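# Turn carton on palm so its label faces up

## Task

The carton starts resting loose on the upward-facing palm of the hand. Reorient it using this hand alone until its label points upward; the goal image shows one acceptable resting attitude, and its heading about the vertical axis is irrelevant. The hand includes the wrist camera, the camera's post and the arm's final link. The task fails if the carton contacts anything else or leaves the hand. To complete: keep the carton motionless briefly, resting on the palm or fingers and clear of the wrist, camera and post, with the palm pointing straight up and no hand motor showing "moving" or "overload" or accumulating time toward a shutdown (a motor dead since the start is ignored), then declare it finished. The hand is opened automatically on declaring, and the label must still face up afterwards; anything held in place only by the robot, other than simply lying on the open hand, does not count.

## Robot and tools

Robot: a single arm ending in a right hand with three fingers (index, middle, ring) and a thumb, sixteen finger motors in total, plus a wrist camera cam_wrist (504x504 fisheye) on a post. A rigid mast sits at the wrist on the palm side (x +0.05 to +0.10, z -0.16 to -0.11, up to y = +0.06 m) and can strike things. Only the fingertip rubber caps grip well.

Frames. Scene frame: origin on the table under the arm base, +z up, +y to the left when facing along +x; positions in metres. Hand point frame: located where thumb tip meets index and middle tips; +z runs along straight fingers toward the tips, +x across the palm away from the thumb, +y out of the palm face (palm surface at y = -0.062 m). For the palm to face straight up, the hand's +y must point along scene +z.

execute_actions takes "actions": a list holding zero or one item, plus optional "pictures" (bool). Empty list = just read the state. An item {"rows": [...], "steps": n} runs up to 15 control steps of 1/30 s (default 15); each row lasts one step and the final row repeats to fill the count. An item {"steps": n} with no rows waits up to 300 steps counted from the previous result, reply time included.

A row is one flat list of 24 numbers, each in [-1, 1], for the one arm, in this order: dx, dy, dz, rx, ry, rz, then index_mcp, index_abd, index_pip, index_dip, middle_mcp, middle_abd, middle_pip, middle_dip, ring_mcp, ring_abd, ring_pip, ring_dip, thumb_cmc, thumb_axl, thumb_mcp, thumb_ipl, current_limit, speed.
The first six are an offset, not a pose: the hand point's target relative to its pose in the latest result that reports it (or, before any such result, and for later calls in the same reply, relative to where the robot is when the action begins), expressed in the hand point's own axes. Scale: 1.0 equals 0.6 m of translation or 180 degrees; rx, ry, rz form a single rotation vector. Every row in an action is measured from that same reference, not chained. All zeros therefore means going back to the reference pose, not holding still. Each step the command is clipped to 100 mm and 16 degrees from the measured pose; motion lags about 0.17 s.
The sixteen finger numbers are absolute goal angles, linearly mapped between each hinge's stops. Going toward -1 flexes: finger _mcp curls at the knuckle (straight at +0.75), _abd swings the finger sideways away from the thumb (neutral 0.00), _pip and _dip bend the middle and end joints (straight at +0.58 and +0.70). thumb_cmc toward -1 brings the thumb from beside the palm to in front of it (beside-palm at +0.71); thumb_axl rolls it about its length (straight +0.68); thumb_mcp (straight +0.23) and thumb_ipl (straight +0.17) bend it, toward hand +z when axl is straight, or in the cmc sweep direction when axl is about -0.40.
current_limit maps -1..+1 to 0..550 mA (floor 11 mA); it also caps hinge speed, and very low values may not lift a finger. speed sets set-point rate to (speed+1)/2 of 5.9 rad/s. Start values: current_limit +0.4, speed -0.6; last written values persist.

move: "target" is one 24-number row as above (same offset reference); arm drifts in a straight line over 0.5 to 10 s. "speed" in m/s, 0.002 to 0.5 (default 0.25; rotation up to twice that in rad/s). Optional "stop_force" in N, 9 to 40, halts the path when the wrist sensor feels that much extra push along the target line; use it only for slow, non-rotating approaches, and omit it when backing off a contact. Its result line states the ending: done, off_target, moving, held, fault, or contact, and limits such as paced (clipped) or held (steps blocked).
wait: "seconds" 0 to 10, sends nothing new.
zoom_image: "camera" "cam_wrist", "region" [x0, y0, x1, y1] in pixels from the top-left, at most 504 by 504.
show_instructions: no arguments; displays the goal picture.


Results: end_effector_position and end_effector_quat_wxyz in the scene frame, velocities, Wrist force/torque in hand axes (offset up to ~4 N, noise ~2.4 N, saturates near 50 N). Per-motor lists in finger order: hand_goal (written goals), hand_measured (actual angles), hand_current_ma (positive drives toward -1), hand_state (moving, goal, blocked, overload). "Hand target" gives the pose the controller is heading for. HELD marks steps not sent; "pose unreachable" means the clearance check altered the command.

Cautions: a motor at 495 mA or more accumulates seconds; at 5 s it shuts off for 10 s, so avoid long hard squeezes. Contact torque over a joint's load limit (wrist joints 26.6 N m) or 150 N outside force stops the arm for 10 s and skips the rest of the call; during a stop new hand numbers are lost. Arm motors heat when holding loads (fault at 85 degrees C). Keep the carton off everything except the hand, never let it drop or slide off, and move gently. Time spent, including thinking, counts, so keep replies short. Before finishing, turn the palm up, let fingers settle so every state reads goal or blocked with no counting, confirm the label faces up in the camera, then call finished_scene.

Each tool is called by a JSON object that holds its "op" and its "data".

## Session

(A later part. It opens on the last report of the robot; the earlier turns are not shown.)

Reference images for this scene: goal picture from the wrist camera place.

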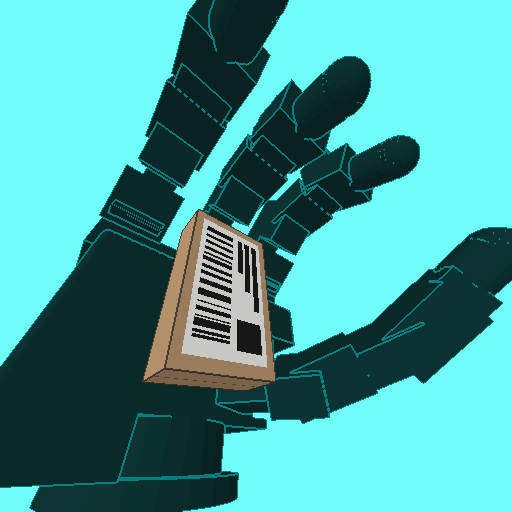

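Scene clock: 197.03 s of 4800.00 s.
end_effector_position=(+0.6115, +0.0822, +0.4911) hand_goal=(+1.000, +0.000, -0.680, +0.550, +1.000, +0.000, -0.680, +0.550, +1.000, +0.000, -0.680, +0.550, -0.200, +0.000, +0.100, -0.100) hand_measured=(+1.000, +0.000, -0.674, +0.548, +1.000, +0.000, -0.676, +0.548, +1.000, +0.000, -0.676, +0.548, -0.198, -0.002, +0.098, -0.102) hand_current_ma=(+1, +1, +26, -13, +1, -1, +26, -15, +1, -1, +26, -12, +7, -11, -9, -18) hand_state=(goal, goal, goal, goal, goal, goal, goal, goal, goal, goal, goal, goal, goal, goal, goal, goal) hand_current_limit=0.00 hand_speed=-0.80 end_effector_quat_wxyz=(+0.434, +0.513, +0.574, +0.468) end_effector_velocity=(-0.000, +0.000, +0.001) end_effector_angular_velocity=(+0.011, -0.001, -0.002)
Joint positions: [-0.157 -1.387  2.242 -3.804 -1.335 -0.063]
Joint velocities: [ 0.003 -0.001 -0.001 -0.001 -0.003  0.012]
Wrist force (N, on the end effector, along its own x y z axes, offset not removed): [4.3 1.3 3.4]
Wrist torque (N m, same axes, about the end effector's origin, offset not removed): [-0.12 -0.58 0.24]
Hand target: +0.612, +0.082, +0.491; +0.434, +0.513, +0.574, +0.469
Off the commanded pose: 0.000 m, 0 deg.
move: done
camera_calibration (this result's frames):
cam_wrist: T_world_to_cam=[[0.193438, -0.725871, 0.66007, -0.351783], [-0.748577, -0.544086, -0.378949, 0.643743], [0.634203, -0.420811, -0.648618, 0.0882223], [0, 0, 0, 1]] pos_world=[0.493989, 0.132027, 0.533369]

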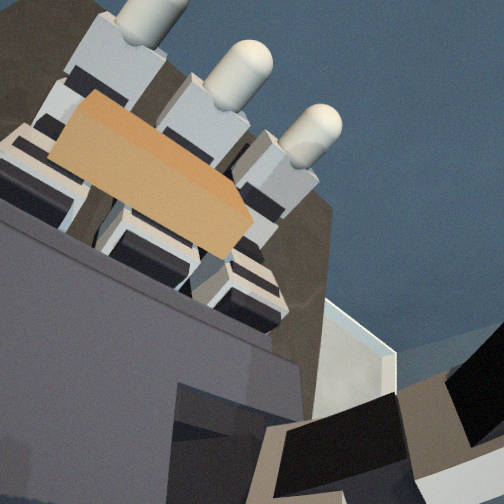

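{"op": "move", "data": {"target": [0,0,0,0.12,0,0.005, 1.0,0,-0.68,0.55, 1.0,0,-0.68,0.55, 1.0,0,-0.68,0.55, -0.2,0.0,0.1,-0.1, 0.0,-0.8], "speed": 0.09}}

Scene clock: 214.03 s of 4800.00 s.
end_effector_position=(+0.6116, +0.0822, +0.4911) hand_goal=(+1.000, +0.000, -0.680, +0.550, +1.000, +0.000, -0.680, +0.550, +1.000, +0.000, -0.680, +0.550, -0.200, +0.000, +0.100, -0.100) hand_measured=(+1.000, +0.000, -0.674, +0.548, +1.000, +0.000, -0.676, +0.548, +1.000, +0.000, -0.676, +0.548, -0.198, -0.002, +0.098, -0.102) hand_current_ma=(+1, +1, +26, -12, +1, -1, +26, -14, +1, -1, +26, -12, +7, -7, -9, -18) hand_state=(goal, goal, goal, goal, goal, goal, goal, goal, goal, goal, goal, goal, goal, goal, goal, goal) hand_current_limit=0.00 hand_speed=-0.80 end_effector_quat_wxyz=(+0.327, +0.589, +0.647, +0.356) end_effector_velocity=(+0.000, -0.000, +0.001) end_effector_angular_velocity=(-0.002, +0.007, -0.001)
Joint positions: [-0.15  -1.659  2.181 -3.088 -1.378 -0.127]
Joint velocities: [ 0.    -0.005 -0.005  0.018 -0.002 -0.003]
Wrist force (N, on the end effector, along its own x y z axes, offset not removed): [3.5 -0.8 2.4]
Wrist torque (N m, same axes, about the end effector's origin, offset not removed): [-0.08 -0.51 0.16]
Hand target: +0.612, +0.082, +0.491; +0.326, +0.590, +0.648, +0.356
Off the commanded pose: 0.000 m, 0 deg.
move: done
camera_calibration (this result's frames):
cam_wrist: T_world_to_cam=[[0.418452, -0.715321, 0.559655, -0.440971], [-0.838209, -0.541426, -0.0652967, 0.544365], [0.34972, -0.441784, -0.826149, 0.351029], [0, 0, 0, 1]] pos_world=[0.518055, 0.134376, 0.572339]

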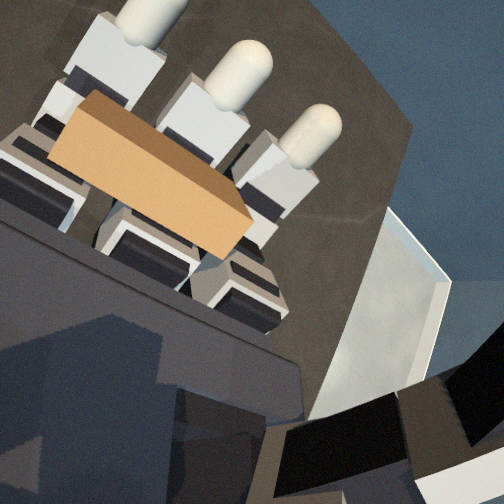

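{"op": "move", "data": {"target": [0,0,0,0.10,0,0, 1.0,0,-0.68,0.55, 1.0,0,-0.68,0.55, 1.0,0,-0.68,0.55, -0.2,0.0,0.1,-0.1, 0.0,-0.8], "speed": 0.08}}

Scene clock: 218.80 s of 4800.00 s.
end_effector_position=(+0.6117, +0.0822, +0.4911) hand_goal=(+1.000, +0.000, -0.680, +0.550, +1.000, +0.000, -0.680, +0.550, +1.000, +0.000, -0.680, +0.550, -0.200, +0.000, +0.100, -0.100) hand_measured=(+1.000, +0.000, -0.674, +0.548, +1.000, +0.000, -0.676, +0.548, +1.000, +0.000, -0.676, +0.548, -0.198, +0.000, +0.098, -0.102) hand_current_ma=(+1, +1, +26, -11, +1, -1, +26, -13, +1, -1, +26, -11, +7, -5, -9, -18) hand_state=(goal, goal, goal, goal, goal, goal, goal, goal, goal, goal, goal, goal, goal, goal, goal, goal) hand_current_limit=0.00 hand_speed=-0.80 end_effector_quat_wxyz=(+0.231, +0.633, +0.695, +0.251) end_effector_velocity=(+0.000, -0.000, +0.000) end_effector_angular_velocity=(-0.000, +0.011, -0.002)
Joint positions: [-0.133 -1.739  1.995 -2.509 -1.437 -0.168]
Joint velocities: [ 0.    -0.    -0.009  0.021 -0.003  0.001]
Wrist force (N, on the end effector, along its own x y z axes, offset not removed): [2.1 1.5 4.6]
Wrist torque (N m, same axes, about the end effector's origin, offset not removed): [-0.16 -0.58 0.30]
Hand target: +0.612, +0.082, +0.491; +0.231, +0.633, +0.695, +0.250
Off the commanded pose: 0.000 m, 0 deg.
move: done
camera_calibration (this result's frames):
cam_wrist: T_world_to_cam=[[0.572502, -0.7013, 0.424759, -0.47016], [-0.815877, -0.538561, 0.210468, 0.395103], [0.0811574, -0.467045, -0.880502, 0.544036], [0, 0, 0, 1]] pos_world=[0.547371, 0.137153, 0.595572]

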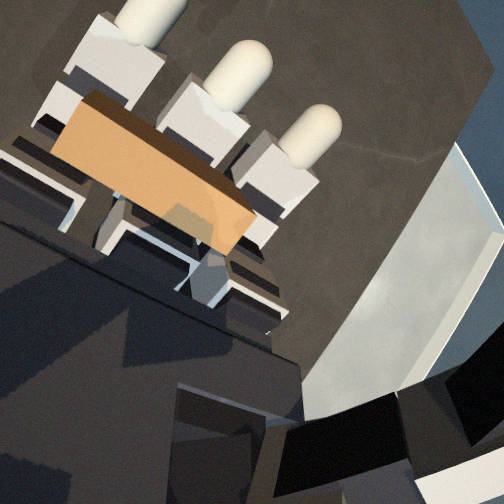

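{"op": "move", "data": {"target": [0,0,0,0,0,0, 1.0,0,-0.5,0.25, 1.0,0,-0.5,0.25, 1.0,0,-0.5,0.25, -0.2,0.0,0.1,-0.1, 0.0,-0.8], "speed": 0.08}}

Scene clock: 223.73 s of 4800.00 s.
end_effector_position=(+0.6117, +0.0822, +0.4911) hand_goal=(+1.000, +0.000, -0.500, +0.250, +1.000, +0.000, -0.500, +0.250, +1.000, +0.000, -0.500, +0.250, -0.200, +0.000, +0.100, -0.100) hand_measured=(+1.000, +0.000, -0.500, +0.254, +1.000, +0.000, -0.498, +0.254, +1.000, +0.000, -0.498, +0.254, -0.198, +0.000, +0.098, -0.102) hand_current_ma=(+1, +1, +2, +19, +1, -1, +9, +23, +1, -1, +8, +19, +7, -5, -9, -18) hand_state=(goal, goal, goal, goal, goal, goal, goal, goal, goal, goal, goal, goal, goal, goal, goal, goal) hand_current_limit=0.00 hand_speed=-0.80 end_effector_quat_wxyz=(+0.231, +0.633, +0.695, +0.251) end_effector_velocity=(+0.000, -0.000, -0.000) end_effector_angular_velocity=(+0.000, -0.000, +0.000)
Joint positions: [-0.133 -1.739  1.995 -2.509 -1.437 -0.168]
Joint velocities: [-0.     0.001  0.    -0.001  0.    -0.   ]
Wrist force (N, on the end effector, along its own x y z axes, offset not removed): [1.0 5.3 3.2]
Wrist torque (N m, same axes, about the end effector's origin, offset not removed): [0.49 -0.19 0.21]
Hand target: +0.612, +0.082, +0.491; +0.231, +0.633, +0.695, +0.251
Off the commanded pose: 0.000 m, 0 deg.
move: done
camera_calibration (this result's frames):
cam_wrist: T_world_to_cam=[[0.5726, -0.701213, 0.424769, -0.470202], [-0.815806, -0.538644, 0.21053, 0.395068], [0.0811727, -0.467079, -0.880482, 0.544013], [0, 0, 0, 1]] pos_world=[0.547378, 0.137186, 0.595547]

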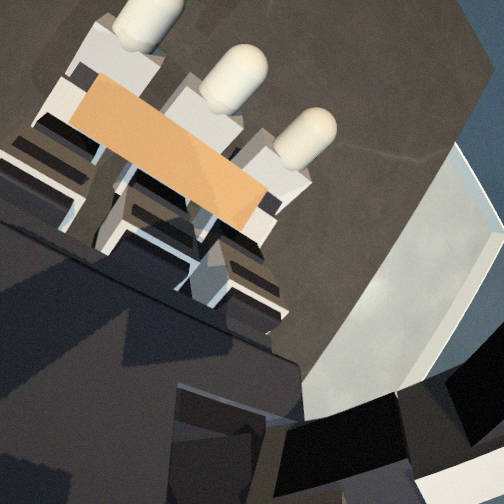

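{"op": "move", "data": {"target": [0,0,0,0,0,0, 1.0,0,-0.28,0.1, 1.0,0,-0.28,0.1, 1.0,0,-0.28,0.1, -0.2,0.0,0.1,-0.1, 0.0,-0.8], "speed": 0.08}}

Scene clock: 226.50 s of 4800.00 s.
end_effector_position=(+0.6117, +0.0822, +0.4911) hand_goal=(+1.000, +0.000, -0.280, +0.100, +1.000, +0.000, -0.280, +0.100, +1.000, +0.000, -0.280, +0.100, -0.200, +0.000, +0.100, -0.100) hand_measured=(+1.000, +0.000, -0.280, +0.104, +1.000, +0.000, -0.276, +0.104, +1.000, +0.000, -0.278, +0.104, -0.198, +0.000, +0.098, -0.102) hand_current_ma=(+1, +1, +2, +20, +1, -1, +17, +23, +1, -1, +9, +20, +7, -5, -9, -18) hand_state=(goal, goal, goal, goal, goal, goal, goal, goal, goal, goal, goal, goal, goal, goal, goal, goal) hand_current_limit=0.00 hand_speed=-0.80 end_effector_quat_wxyz=(+0.231, +0.633, +0.695, +0.251) end_effector_velocity=(-0.000, -0.000, -0.000) end_effector_angular_velocity=(-0.001, -0.000, -0.000)
Joint positions: [-0.133 -1.739  1.995 -2.509 -1.437 -0.168]
Joint velocities: [ 0.    -0.     0.001 -0.001 -0.001 -0.   ]
Wrist force (N, on the end effector, along its own x y z axes, offset not removed): [2.5 -0.2 1.9]
Wrist torque (N m, same axes, about the end effector's origin, offset not removed): [-0.05 -0.25 0.33]
Hand target: +0.612, +0.082, +0.491; +0.231, +0.633, +0.695, +0.251
Off the commanded pose: 0.000 m, 0 deg.
move: done
camera_calibration (this result's frames):
cam_wrist: T_world_to_cam=[[0.572502, -0.701299, 0.424759, -0.47016], [-0.815877, -0.538561, 0.210468, 0.395103], [0.0811579, -0.467045, -0.880501, 0.544036], [0, 0, 0, 1]] pos_world=[0.54737, 0.137153, 0.595572]

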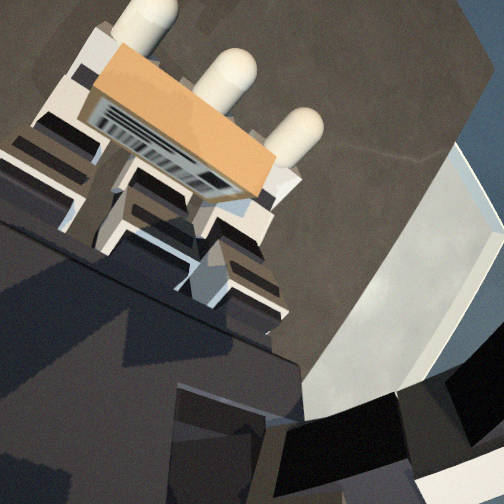

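{"op": "move", "data": {"target": [0,0,0,0,0,0, 1.0,0,-0.1,0.03, 1.0,0,-0.1,0.03, 1.0,0,-0.1,0.03, -0.2,0.0,0.1,-0.1, 0.0,-0.8], "speed": 0.08}}

Scene clock: 232.10 s of 4800.00 s.
end_effector_position=(+0.6117, +0.0822, +0.4911) hand_goal=(+1.000, +0.000, -0.100, +0.030, +1.000, +0.000, -0.100, +0.030, +1.000, +0.000, -0.100, +0.030, -0.200, +0.000, +0.100, -0.100) hand_measured=(+1.000, +0.000, -0.100, +0.034, +1.000, +0.000, -0.090, +0.036, +1.000, +0.000, -0.096, +0.034, -0.198, +0.000, +0.098, -0.102) hand_current_ma=(+1, +1, +2, +20, +1, -1, +53, +27, +1, -1, +17, +20, +7, -4, -9, -18) hand_state=(goal, goal, goal, goal, goal, goal, goal, goal, goal, goal, goal, goal, goal, goal, goal, goal) hand_current_limit=0.00 hand_speed=-0.80 end_effector_quat_wxyz=(+0.231, +0.633, +0.695, +0.251) end_effector_velocity=(+0.000, +0.001, +0.000) end_effector_angular_velocity=(-0.001, -0.001, +0.002)
Joint positions: [-0.133 -1.739  1.995 -2.509 -1.437 -0.168]
Joint velocities: [ 0.001  0.001 -0.001 -0.001  0.    -0.001]
Wrist force (N, on the end effector, along its own x y z axes, offset not removed): [-0.5 1.7 3.0]
Wrist torque (N m, same axes, about the end effector's origin, offset not removed): [0.27 -0.10 0.05]
Hand target: +0.612, +0.082, +0.491; +0.231, +0.633, +0.695, +0.251
Off the commanded pose: 0.000 m, 0 deg.
move: done
camera_calibration (this result's frames):
cam_wrist: T_world_to_cam=[[0.572612, -0.701215, 0.424751, -0.470195], [-0.8158, -0.538645, 0.21055, 0.395056], [0.0811493, -0.467076, -0.880486, 0.544021], [0, 0, 0, 1]] pos_world=[0.547379, 0.137187, 0.595539]

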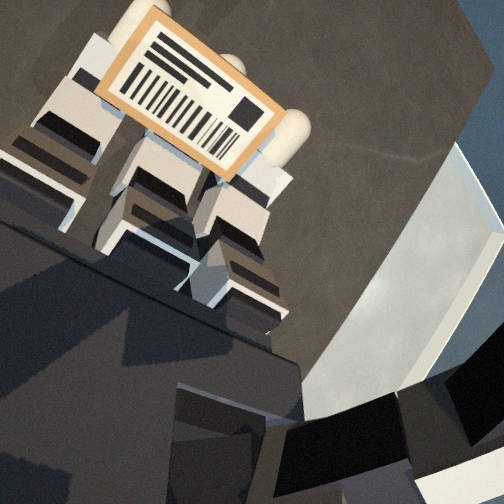

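{"op": "move", "data": {"target": [0,0,0,-0.093,0,0, 0.92,0,0.11,0.21, 0.92,0,0.11,0.21, 0.92,0,0.11,0.21, -0.2,0.0,0.1,-0.1, 0.0,-0.95], "speed": 0.08}}

Scene clock: 240.67 s of 4800.00 s.
end_effector_position=(+0.6116, +0.0823, +0.4911) hand_goal=(+0.920, +0.000, +0.110, +0.210, +0.920, +0.000, +0.110, +0.210, +0.920, +0.000, +0.110, +0.210, -0.200, +0.000, +0.100, -0.100) hand_measured=(+0.936, +0.000, +0.110, +0.208, +0.952, +0.000, +0.116, +0.210, +0.946, +0.000, +0.112, +0.208, -0.198, +0.000, +0.098, -0.102) hand_current_ma=(+89, +1, +2, -11, +176, -1, +33, +0, +139, -1, +12, -7, +7, -4, -9, -18) hand_state=(goal, goal, goal, goal, blocked, goal, goal, goal, blocked, goal, goal, goal, goal, goal, goal, goal) hand_current_limit=0.00 hand_speed=-0.95 end_effector_quat_wxyz=(+0.320, +0.593, +0.651, +0.349) end_effector_velocity=(+0.000, +0.000, +0.001) end_effector_angular_velocity=(+0.001, -0.009, +0.000)
Joint positions: [-0.149 -1.669  2.172 -3.046 -1.381 -0.131]
Joint velocities: [ 0.001  0.004  0.003 -0.017  0.001  0.003]
Wrist force (N, on the end effector, along its own x y z axes, offset not removed): [1.3 0.2 2.7]
Wrist torque (N m, same axes, about the end effector's origin, offset not removed): [-0.05 -0.15 -0.16]
Hand target: +0.612, +0.082, +0.491; +0.321, +0.593, +0.651, +0.349
Off the commanded pose: 0.000 m, 0 deg.
move: done
camera_calibration (this result's frames):
cam_wrist: T_world_to_cam=[[0.430525, -0.714134, 0.551961, -0.444626], [-0.839373, -0.541603, -0.0460303, 0.535631], [0.331816, -0.443484, -0.832599, 0.365295], [0, 0, 0, 1]] pos_world=[0.519806, 0.134579, 0.574215]

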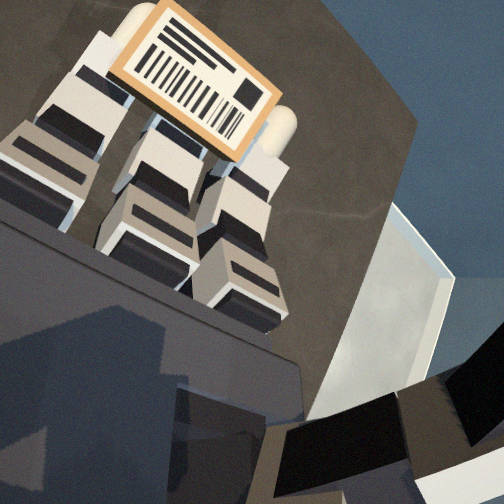

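{"op": "move", "data": {"target": [0,0,0,-0.093,0,0, 0.80,0,0.27,0.32, 0.80,0,0.27,0.32, 0.80,0,0.27,0.32, -0.2,0.0,0.1,-0.1, 0.35,-0.95], "speed": 0.08}}

Scene clock: 246.27 s of 4800.00 s.
end_effector_position=(+0.6115, +0.0823, +0.4911) hand_goal=(+0.800, +0.000, +0.270, +0.320, +0.800, +0.000, +0.270, +0.320, +0.800, +0.000, +0.270, +0.320, -0.200, +0.000, +0.100, -0.100) hand_measured=(+0.824, +0.000, +0.270, +0.318, +0.846, +0.000, +0.276, +0.320, +0.836, +0.000, +0.272, +0.318, -0.198, +0.000, +0.098, -0.102) hand_current_ma=(+129, +1, +2, -11, +243, -1, +33, -1, +193, -1, +13, -7, +7, -4, -9, -18) hand_state=(blocked, goal, goal, goal, blocked, goal, goal, goal, blocked, goal, goal, goal, goal, goal, goal, goal) hand_current_limit=0.35 hand_speed=-0.95 end_effector_quat_wxyz=(+0.403, +0.540, +0.594, +0.440) end_effector_velocity=(-0.000, +0.000, +0.001) end_effector_angular_velocity=(+0.001, -0.010, +0.000)
Joint positions: [-0.154 -1.477  2.245 -3.608 -1.348 -0.071]
Joint velocities: [ 0.     0.005 -0.001 -0.015  0.001  0.003]
Wrist force (N, on the end effector, along its own x y z axes, offset not removed): [1.8 -2.0 -0.6]
Wrist torque (N m, same axes, about the end effector's origin, offset not removed): [-0.24 -0.24 0.18]
Hand target: +0.611, +0.082, +0.491; +0.403, +0.540, +0.593, +0.440
Off the commanded pose: 0.000 m, 0 deg.
move: done
camera_calibration (this result's frames):
cam_wrist: T_world_to_cam=[[0.258016, -0.730062, 0.632801, -0.377494], [-0.788567, -0.537558, -0.298653, 0.6282], [0.558203, -0.421948, -0.714401, 0.167097], [0, 0, 0, 1]] pos_world=[0.499503, 0.132606, 0.545867]

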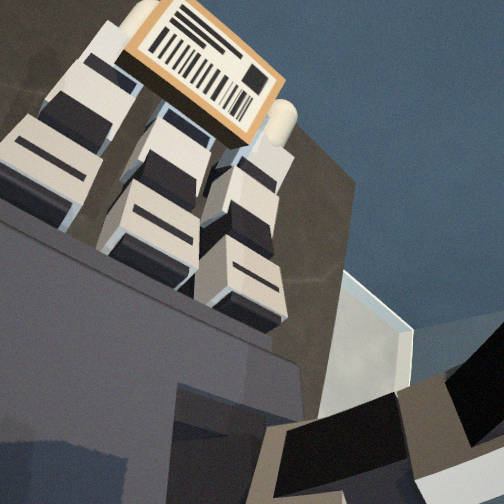

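{"op": "move", "data": {"target": [0,0,0,-0.094,0,0, 0.68,0,0.43,0.46, 0.68,0,0.43,0.46, 0.68,0,0.43,0.46, -0.2,0.0,0.1,-0.1, 0.35,-0.95], "speed": 0.08}}

Scene clock: 251.50 s of 4800.00 s.
end_effector_position=(+0.6114, +0.0823, +0.4911) hand_goal=(+0.680, +0.000, +0.430, +0.460, +0.680, +0.000, +0.430, +0.460, +0.680, +0.000, +0.430, +0.460, -0.200, +0.000, +0.100, -0.100) hand_measured=(+0.708, +0.000, +0.430, +0.458, +0.728, +0.000, +0.436, +0.460, +0.722, +0.000, +0.432, +0.458, -0.198, +0.000, +0.098, -0.102) hand_current_ma=(+147, +1, +3, -11, +262, -1, +32, -4, +220, -1, +14, -7, +7, -4, -9, -18) hand_state=(blocked, goal, goal, goal, blocked, goal, goal, goal, blocked, goal, goal, goal, goal, goal, goal, goal) hand_current_limit=0.35 hand_speed=-0.95 end_effector_quat_wxyz=(+0.478, +0.475, +0.523, +0.522) end_effector_velocity=(+0.000, -0.000, -0.000) end_effector_angular_velocity=(+0.002, -0.011, -0.000)
Joint positions: [-0.145 -1.222  2.192 -4.112 -1.346 -0.002]
Joint velocities: [ 0.     0.011 -0.004 -0.019 -0.     0.003]
Wrist force (N, on the end effector, along its own x y z axes, offset not removed): [3.5 -1.1 3.0]
Wrist torque (N m, same axes, about the end effector's origin, offset not removed): [-0.26 -0.55 0.13]
Hand target: +0.611, +0.082, +0.491; +0.478, +0.475, +0.522, +0.523
Off the commanded pose: 0.000 m, 0 deg.
move: done
camera_calibration (this result's frames):
cam_wrist: T_world_to_cam=[[0.0678065, -0.747815, 0.660435, -0.273282], [-0.666105, -0.526749, -0.528053, 0.665023], [0.74277, -0.404114, -0.53384, -0.0358283], [0, 0, 0, 1]] pos_world=[0.488117, 0.131457, 0.512526]

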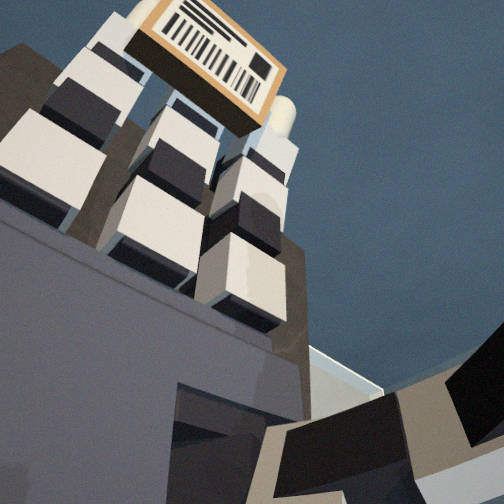

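{"op": "move", "data": {"target": [0,0,0,0,0,0, 0.68,0,0.40,0.80, 0.68,0,0.40,0.80, 0.68,0,0.40,0.80, -0.2,0.0,0.1,-0.1, 0.35,-0.85], "speed": 0.08}}

Scene clock: 255.70 s of 4800.00 s.
end_effector_position=(+0.6114, +0.0823, +0.4911) hand_goal=(+0.680, +0.000, +0.400, +0.800, +0.680, +0.000, +0.400, +0.800, +0.680, +0.000, +0.400, +0.800, -0.200, +0.000, +0.100, -0.100) hand_measured=(+0.708, +0.000, +0.410, +0.798, +0.728, +0.000, +0.420, +0.800, +0.722, +0.000, +0.412, +0.800, -0.198, +0.000, +0.098, -0.102) hand_current_ma=(+147, +1, +47, -11, +259, -1, +99, -1, +220, -1, +69, -5, +7, -4, -9, -18) hand_state=(blocked, goal, goal, goal, blocked, goal, goal, goal, blocked, goal, goal, goal, goal, goal, goal, goal) hand_current_limit=0.35 hand_speed=-0.85 end_effector_quat_wxyz=(+0.478, +0.475, +0.523, +0.522) end_effector_velocity=(+0.001, -0.000, -0.000) end_effector_angular_velocity=(+0.002, +0.003, -0.000)
Joint positions: [-0.145 -1.222  2.192 -4.112 -1.346 -0.002]
Joint velocities: [ 0.001 -0.    -0.001  0.004 -0.001  0.002]
Wrist force (N, on the end effector, along its own x y z axes, offset not removed): [1.1 -0.4 2.9]
Wrist torque (N m, same axes, about the end effector's origin, offset not removed): [-0.26 -0.28 0.16]
Hand target: +0.611, +0.082, +0.491; +0.478, +0.475, +0.523, +0.522
Off the commanded pose: 0.000 m, 0 deg.
move: done
camera_calibration (this result's frames):
cam_wrist: T_world_to_cam=[[0.0678112, -0.747815, 0.660435, -0.273282], [-0.666102, -0.526753, -0.528052, 0.665023], [0.742771, -0.404109, -0.533841, -0.0358284], [0, 0, 0, 1]] pos_world=[0.488117, 0.13146, 0.512525]

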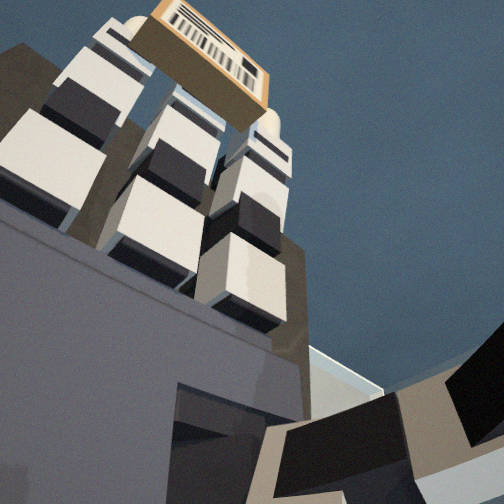

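{"op": "move", "data": {"target": [0,0,0,0,0,0, 0.68,0,0.17,0.80, 0.68,0,0.17,0.80, 0.68,0,0.17,0.80, -0.2,0.0,0.1,-0.1, 0.35,-0.9], "speed": 0.08}}

Scene clock: 262.00 s of 4800.00 s.
end_effector_position=(+0.6114, +0.0823, +0.4911) hand_goal=(+0.680, +0.000, +0.170, +0.800, +0.680, +0.000, +0.170, +0.800, +0.680, +0.000, +0.170, +0.800, -0.200, +0.000, +0.100, -0.100) hand_measured=(+0.708, +0.000, +0.178, +0.798, +0.728, +0.000, +0.188, +0.800, +0.722, +0.000, +0.182, +0.800, -0.198, +0.000, +0.098, -0.102) hand_current_ma=(+146, +1, +45, -11, +256, -1, +98, -1, +220, -1, +68, -4, +7, -4, -9, -18) hand_state=(blocked, goal, goal, goal, blocked, goal, goal, goal, blocked, goal, goal, goal, goal, goal, goal, goal) hand_current_limit=0.35 hand_speed=-0.90 end_effector_quat_wxyz=(+0.478, +0.475, +0.523, +0.522) end_effector_velocity=(-0.000, +0.000, -0.000) end_effector_angular_velocity=(+0.001, -0.000, +0.001)
Joint positions: [-0.145 -1.222  2.192 -4.112 -1.346 -0.002]
Joint velocities: [ 0.001  0.001 -0.    -0.001  0.     0.001]
Wrist force (N, on the end effector, along its own x y z axes, offset not removed): [0.1 -1.5 4.3]
Wrist torque (N m, same axes, about the end effector's origin, offset not removed): [-0.45 -0.13 -0.03]
Hand target: +0.611, +0.082, +0.491; +0.478, +0.475, +0.523, +0.522
Off the commanded pose: 0.000 m, 0 deg.
move: done
camera_calibration (this result's frames):
cam_wrist: T_world_to_cam=[[0.0678066, -0.747815, 0.660435, -0.273282], [-0.666105, -0.526749, -0.528053, 0.665023], [0.742769, -0.404114, -0.533841, -0.0358282], [0, 0, 0, 1]] pos_world=[0.488117, 0.131457, 0.512525]

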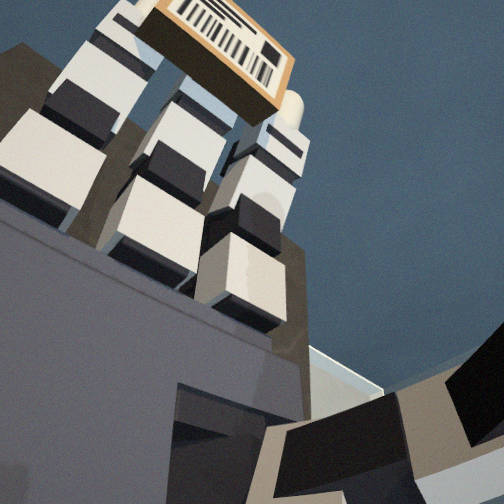

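{"op": "move", "data": {"target": [0,0,0,0,0,0, 0.68,0,0.17,0.62, 0.68,0,0.17,0.62, 0.68,0,0.17,0.62, -0.2,0.0,0.1,-0.1, 0.35,-0.9], "speed": 0.08}}

Scene clock: 268.10 s of 4800.00 s.
end_effector_position=(+0.6114, +0.0823, +0.4911) hand_goal=(+0.680, +0.000, +0.170, +0.620, +0.680, +0.000, +0.170, +0.620, +0.680, +0.000, +0.170, +0.620, -0.200, +0.000, +0.100, -0.100) hand_measured=(+0.708, +0.000, +0.178, +0.624, +0.722, +0.000, +0.184, +0.626, +0.722, +0.000, +0.182, +0.624, -0.198, +0.000, +0.098, -0.102) hand_current_ma=(+145, +1, +44, +19, +225, +0, +69, +27, +219, -1, +66, +26, +8, -4, -9, -18) hand_state=(blocked, goal, goal, goal, blocked, goal, goal, goal, blocked, goal, goal, goal, goal, goal, goal, goal) hand_current_limit=0.35 hand_speed=-0.90 end_effector_quat_wxyz=(+0.478, +0.475, +0.523, +0.522) end_effector_velocity=(-0.000, +0.000, +0.001) end_effector_angular_velocity=(+0.001, -0.003, +0.001)
Joint positions: [-0.145 -1.222  2.192 -4.112 -1.346 -0.002]
Joint velocities: [ 0.001 -0.    -0.001 -0.002 -0.     0.001]
Wrist force (N, on the end effector, along its own x y z axes, offset not removed): [4.1 -2.3 2.1]
Wrist torque (N m, same axes, about the end effector's origin, offset not removed): [-0.56 -0.53 0.34]
Hand target: +0.611, +0.082, +0.491; +0.478, +0.475, +0.523, +0.522
Off the commanded pose: 0.000 m, 0 deg.
move: done
camera_calibration (this result's frames):
cam_wrist: T_world_to_cam=[[0.0678069, -0.747815, 0.660435, -0.273282], [-0.666105, -0.526749, -0.528053, 0.665023], [0.742769, -0.404114, -0.533841, -0.0358281], [0, 0, 0, 1]] pos_world=[0.488117, 0.131457, 0.512525]

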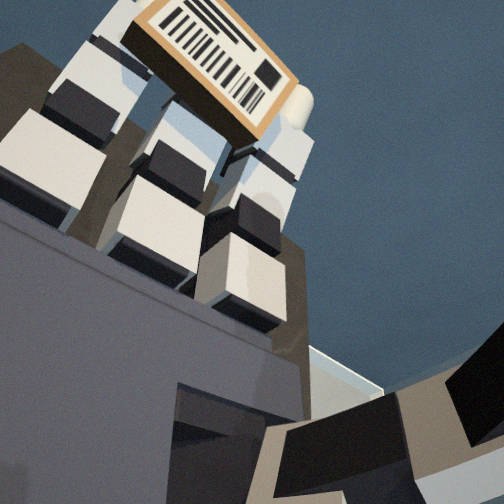

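{"op": "zoom_image", "data": {"camera": "cam_wrist", "region": [60, 0, 340, 220]}}

Region (60, 0, 340, 220) of cam_wrist's 504x504 image, scaled by 1.800, with more detail than that image has; it fills the top 396 rows of this view, and the rest is white.

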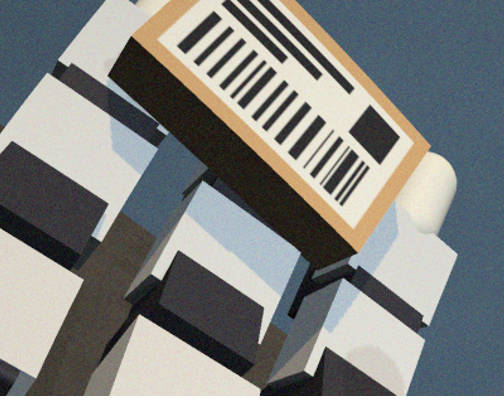

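{"op": "move", "data": {"target": [0,0,0,0,0,0, 0.68,0,0.08,0.75, 0.68,0,0.08,0.75, 0.68,0,0.08,0.75, -0.2,0.0,0.1,-0.1, 0.35,-0.92], "speed": 0.08}}

Scene clock: 285.50 s of 4800.00 s.
end_effector_position=(+0.6114, +0.0823, +0.4911) hand_goal=(+0.680, +0.000, +0.080, +0.750, +0.680, +0.000, +0.080, +0.750, +0.680, +0.000, +0.080, +0.750, -0.200, +0.000, +0.100, -0.100) hand_measured=(+0.706, +0.000, +0.088, +0.748, +0.712, +0.000, +0.088, +0.748, +0.714, +0.000, +0.088, +0.748, -0.198, +0.000, +0.098, -0.102) hand_current_ma=(+139, +1, +42, -11, +176, +0, +45, -13, +181, -1, +45, -11, +8, -4, -9, -18) hand_state=(blocked, goal, goal, goal, blocked, goal, goal, goal, blocked, goal, goal, goal, goal, goal, goal, goal) hand_current_limit=0.35 hand_speed=-0.92 end_effector_quat_wxyz=(+0.478, +0.475, +0.523, +0.522) end_effector_velocity=(-0.000, +0.001, +0.001) end_effector_angular_velocity=(+0.002, -0.002, +0.001)
Joint positions: [-0.145 -1.222  2.192 -4.112 -1.346 -0.002]
Joint velocities: [ 0.001 -0.002 -0.001  0.001 -0.     0.002]
Wrist force (N, on the end effector, along its own x y z axes, offset not removed): [2.5 -0.5 4.1]
Wrist torque (N m, same axes, about the end effector's origin, offset not removed): [-0.41 -0.53 0.02]
Hand target: +0.611, +0.082, +0.491; +0.478, +0.475, +0.523, +0.522
Off the commanded pose: 0.000 m, 0 deg.
move: done
camera_calibration (this result's frames):
cam_wrist: T_world_to_cam=[[0.0678079, -0.747815, 0.660435, -0.273282], [-0.666105, -0.52675, -0.528052, 0.665022], [0.742769, -0.404113, -0.533841, -0.035828], [0, 0, 0, 1]] pos_world=[0.488117, 0.131457, 0.512525]

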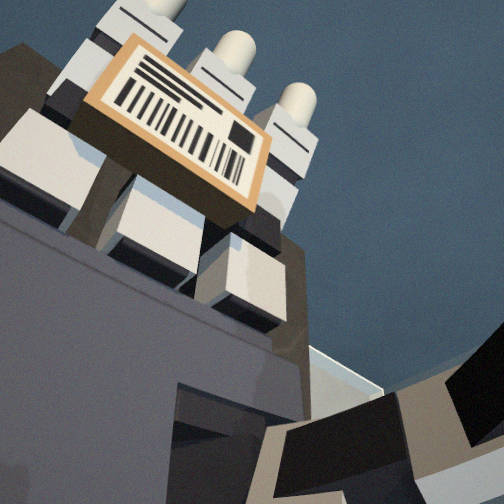

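{"op": "move", "data": {"target": [0,0,0,0,0,0, 0.50,0,0.42,0.66, 0.50,0,0.42,0.66, 0.50,0,0.42,0.66, -0.2,0.0,0.1,-0.1, 0.35,-0.9], "speed": 0.08}}

Scene clock: 289.57 s of 4800.00 s.
end_effector_position=(+0.6114, +0.0823, +0.4911) hand_goal=(+0.500, +0.000, +0.420, +0.660, +0.500, +0.000, +0.420, +0.660, +0.500, +0.000, +0.420, +0.660, -0.200, +0.000, +0.100, -0.100) hand_measured=(+0.526, +0.000, +0.420, +0.664, +0.526, +0.000, +0.420, +0.664, +0.532, +0.000, +0.420, +0.664, -0.198, +0.000, +0.098, -0.102) hand_current_ma=(+140, +1, +2, +19, +145, +0, +2, +22, +167, -1, +2, +19, +8, -4, -9, -18) hand_state=(blocked, goal, goal, goal, blocked, goal, goal, goal, blocked, goal, goal, goal, goal, goal, goal, goal) hand_current_limit=0.35 hand_speed=-0.90 end_effector_quat_wxyz=(+0.478, +0.475, +0.523, +0.522) end_effector_velocity=(-0.000, +0.000, +0.001) end_effector_angular_velocity=(+0.001, -0.004, +0.000)
Joint positions: [-0.145 -1.222  2.192 -4.112 -1.346 -0.002]
Joint velocities: [ 0.    -0.001 -0.002 -0.001  0.     0.001]
Wrist force (N, on the end effector, along its own x y z axes, offset not removed): [3.3 -0.8 5.7]
Wrist torque (N m, same axes, about the end effector's origin, offset not removed): [-0.42 -0.62 0.19]
Hand target: +0.611, +0.082, +0.491; +0.478, +0.475, +0.523, +0.522
Off the commanded pose: 0.000 m, 0 deg.
move: done
camera_calibration (this result's frames):
cam_wrist: T_world_to_cam=[[0.0678079, -0.747815, 0.660435, -0.273282], [-0.666105, -0.526749, -0.528052, 0.665022], [0.742769, -0.404113, -0.533841, -0.0358279], [0, 0, 0, 1]] pos_world=[0.488117, 0.131457, 0.512525]

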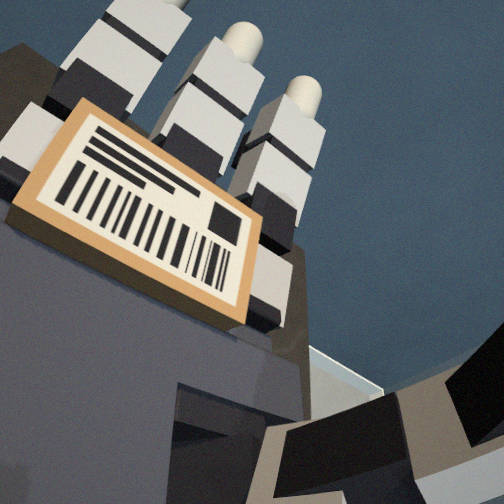

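{"op": "move", "data": {"target": [0,0,0,0,0,0, 0.72,0,0.56,0.69, 0.72,0,0.56,0.69, 0.72,0,0.56,0.69, -0.2,0.0,0.1,-0.1, 0.35,-0.88], "speed": 0.08}}

Scene clock: 292.87 s of 4800.00 s.
end_effector_position=(+0.6114, +0.0823, +0.4911) hand_goal=(+0.720, +0.000, +0.560, +0.690, +0.720, +0.000, +0.560, +0.690, +0.720, +0.000, +0.560, +0.690, -0.200, +0.000, +0.100, -0.100) hand_measured=(+0.730, +0.000, +0.560, +0.688, +0.730, +0.000, +0.560, +0.688, +0.732, +0.000, +0.560, +0.688, -0.198, +0.000, +0.098, -0.102) hand_current_ma=(+53, +1, +3, -11, +50, +0, +3, -13, +59, -1, +3, -11, +8, -4, -9, -18) hand_state=(goal, goal, goal, goal, goal, goal, goal, goal, goal, goal, goal, goal, goal, goal, goal, goal) hand_current_limit=0.35 hand_speed=-0.88 end_effector_quat_wxyz=(+0.478, +0.475, +0.523, +0.522) end_effector_velocity=(-0.001, +0.001, +0.000) end_effector_angular_velocity=(+0.000, -0.001, +0.002)
Joint positions: [-0.145 -1.222  2.192 -4.112 -1.346 -0.002]
Joint velocities: [ 0.001 -0.001  0.001 -0.002  0.001  0.001]
Wrist force (N, on the end effector, along its own x y z axes, offset not removed): [1.3 -0.3 0.5]
Wrist torque (N m, same axes, about the end effector's origin, offset not removed): [0.29 -0.08 0.18]
Hand target: +0.611, +0.082, +0.491; +0.478, +0.475, +0.523, +0.522
Off the commanded pose: 0.000 m, 0 deg.
move: done
camera_calibration (this result's frames):
cam_wrist: T_world_to_cam=[[0.0678078, -0.747815, 0.660435, -0.273282], [-0.666105, -0.52675, -0.528052, 0.665022], [0.742769, -0.404113, -0.533841, -0.035828], [0, 0, 0, 1]] pos_world=[0.488117, 0.131457, 0.512525]

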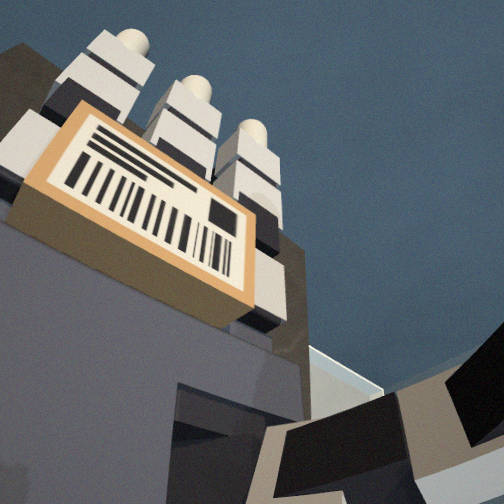

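{"op": "execute_actions", "data": {"actions": [{"steps": 20}]}}

Scene clock: 298.83 s of 4800.00 s.
end_effector_position=(+0.6114, +0.0823, +0.4911) hand_goal=(+0.720, +0.000, +0.560, +0.690, +0.720, +0.000, +0.560, +0.690, +0.720, +0.000, +0.560, +0.690, -0.200, +0.000, +0.100, -0.100) hand_measured=(+0.730, +0.000, +0.560, +0.688, +0.730, +0.000, +0.560, +0.688, +0.732, +0.000, +0.560, +0.688, -0.198, +0.000, +0.098, -0.102) hand_current_ma=(+53, +1, +3, -11, +50, +0, +3, -13, +59, -1, +3, -11, +8, -4, -9, -18) hand_state=(goal, goal, goal, goal, goal, goal, goal, goal, goal, goal, goal, goal, goal, goal, goal, goal) hand_current_limit=0.35 hand_speed=-0.88 end_effector_quat_wxyz=(+0.478, +0.475, +0.523, +0.522) end_effector_velocity=(+0.001, -0.000, -0.002) end_effector_angular_velocity=(+0.000, +0.005, -0.000)
Joint positions: [-0.145 -1.222  2.192 -4.112 -1.346 -0.002]
Joint velocities: [-0.001  0.002 -0.     0.003  0.    -0.   ]
Wrist force (N, on the end effector, along its own x y z axes, offset not removed): [7.4 2.4 0.6]
Wrist torque (N m, same axes, about the end effector's origin, offset not removed): [0.19 -0.90 0.66]
Hand target: +0.611, +0.082, +0.491; +0.478, +0.475, +0.523, +0.522
Off the commanded pose: 0.000 m, 0 deg.
Steps of this call (steps 1 to 179: nothing new was sent). Readings (end_effector_position | what the end effector reports):
1: (+0.6114, +0.0823, +0.4911) | hand_goal=(+0.720, +0.000, +0.560, +0.690, +0.720, +0.000, +0.560, +0.690, +0.720, +0.000, +0.560, +0.690, -0.200, +0.000, +0.100, -0.100) hand_measured=(+0.730, +0.000, +0.560, +0.688, +0.730, +0.000, +0.560, +0.688, +0.732, +0.000, +0.560, +0.688, -0.198, +0.000, +0.098, -0.102) hand_current_ma=(+53, +1, +3, -11, +50, +0, +3, -13, +59, -1, +3, -11, +8, -4, -9, -18) hand_state=(goal, goal, goal, goal, goal, goal, goal, goal, goal, goal, goal, goal, goal, goal, goal, goal) hand_current_limit=0.35 hand_speed=-0.88
2: (+0.6114, +0.0823, +0.4911) | hand_goal=(+0.720, +0.000, +0.560, +0.690, +0.720, +0.000, +0.560, +0.690, +0.720, +0.000, +0.560, +0.690, -0.200, +0.000, +0.100, -0.100) hand_measured=(+0.730, +0.000, +0.560, +0.688, +0.730, +0.000, +0.560, +0.688, +0.732, +0.000, +0.560, +0.688, -0.198, +0.000, +0.098, -0.102) hand_current_ma=(+53, +1, +3, -11, +50, +0, +3, -13, +59, -1, +3, -11, +8, -4, -9, -18) hand_state=(goal, goal, goal, goal, goal, goal, goal, goal, goal, goal, goal, goal, goal, goal, goal, goal) hand_current_limit=0.35 hand_speed=-0.88
4: (+0.6114, +0.0823, +0.4911) | hand_goal=(+0.720, +0.000, +0.560, +0.690, +0.720, +0.000, +0.560, +0.690, +0.720, +0.000, +0.560, +0.690, -0.200, +0.000, +0.100, -0.100) hand_measured=(+0.730, +0.000, +0.560, +0.688, +0.730, +0.000, +0.560, +0.688, +0.732, +0.000, +0.560, +0.688, -0.198, +0.000, +0.098, -0.102) hand_current_ma=(+53, +1, +3, -11, +50, +0, +3, -13, +59, -1, +3, -11, +8, -4, -9, -18) hand_state=(goal, goal, goal, goal, goal, goal, goal, goal, goal, goal, goal, goal, goal, goal, goal, goal) hand_current_limit=0.35 hand_speed=-0.88
8: (+0.6114, +0.0823, +0.4911) | hand_goal=(+0.720, +0.000, +0.560, +0.690, +0.720, +0.000, +0.560, +0.690, +0.720, +0.000, +0.560, +0.690, -0.200, +0.000, +0.100, -0.100) hand_measured=(+0.730, +0.000, +0.560, +0.688, +0.730, +0.000, +0.560, +0.688, +0.732, +0.000, +0.560, +0.688, -0.198, +0.000, +0.098, -0.102) hand_current_ma=(+53, +1, +3, -11, +50, +0, +3, -13, +59, -1, +3, -11, +8, -4, -9, -18) hand_state=(goal, goal, goal, goal, goal, goal, goal, goal, goal, goal, goal, goal, goal, goal, goal, goal) hand_current_limit=0.35 hand_speed=-0.88
179: the state above
camera_calibration (this result's frames):
cam_wrist: T_world_to_cam=[[0.0678075, -0.747815, 0.660435, -0.273282], [-0.666105, -0.526749, -0.528052, 0.665022], [0.742769, -0.404113, -0.533841, -0.035828], [0, 0, 0, 1]] pos_world=[0.488117, 0.131457, 0.512525]

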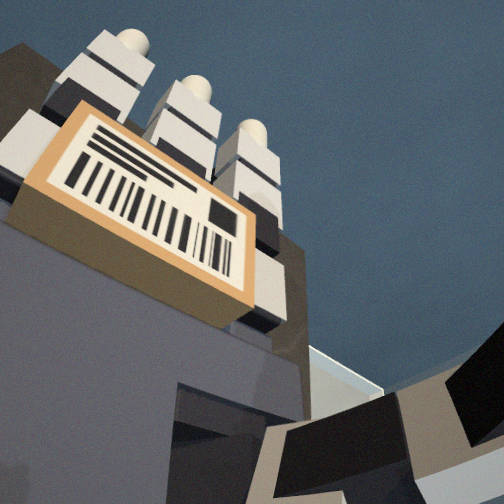

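The carton is label-up and at rest, the palm is level, and every motor reads "goal".

{"op": "finished_scene", "data": {"scene": 2}}

The scene is finished: the task was done.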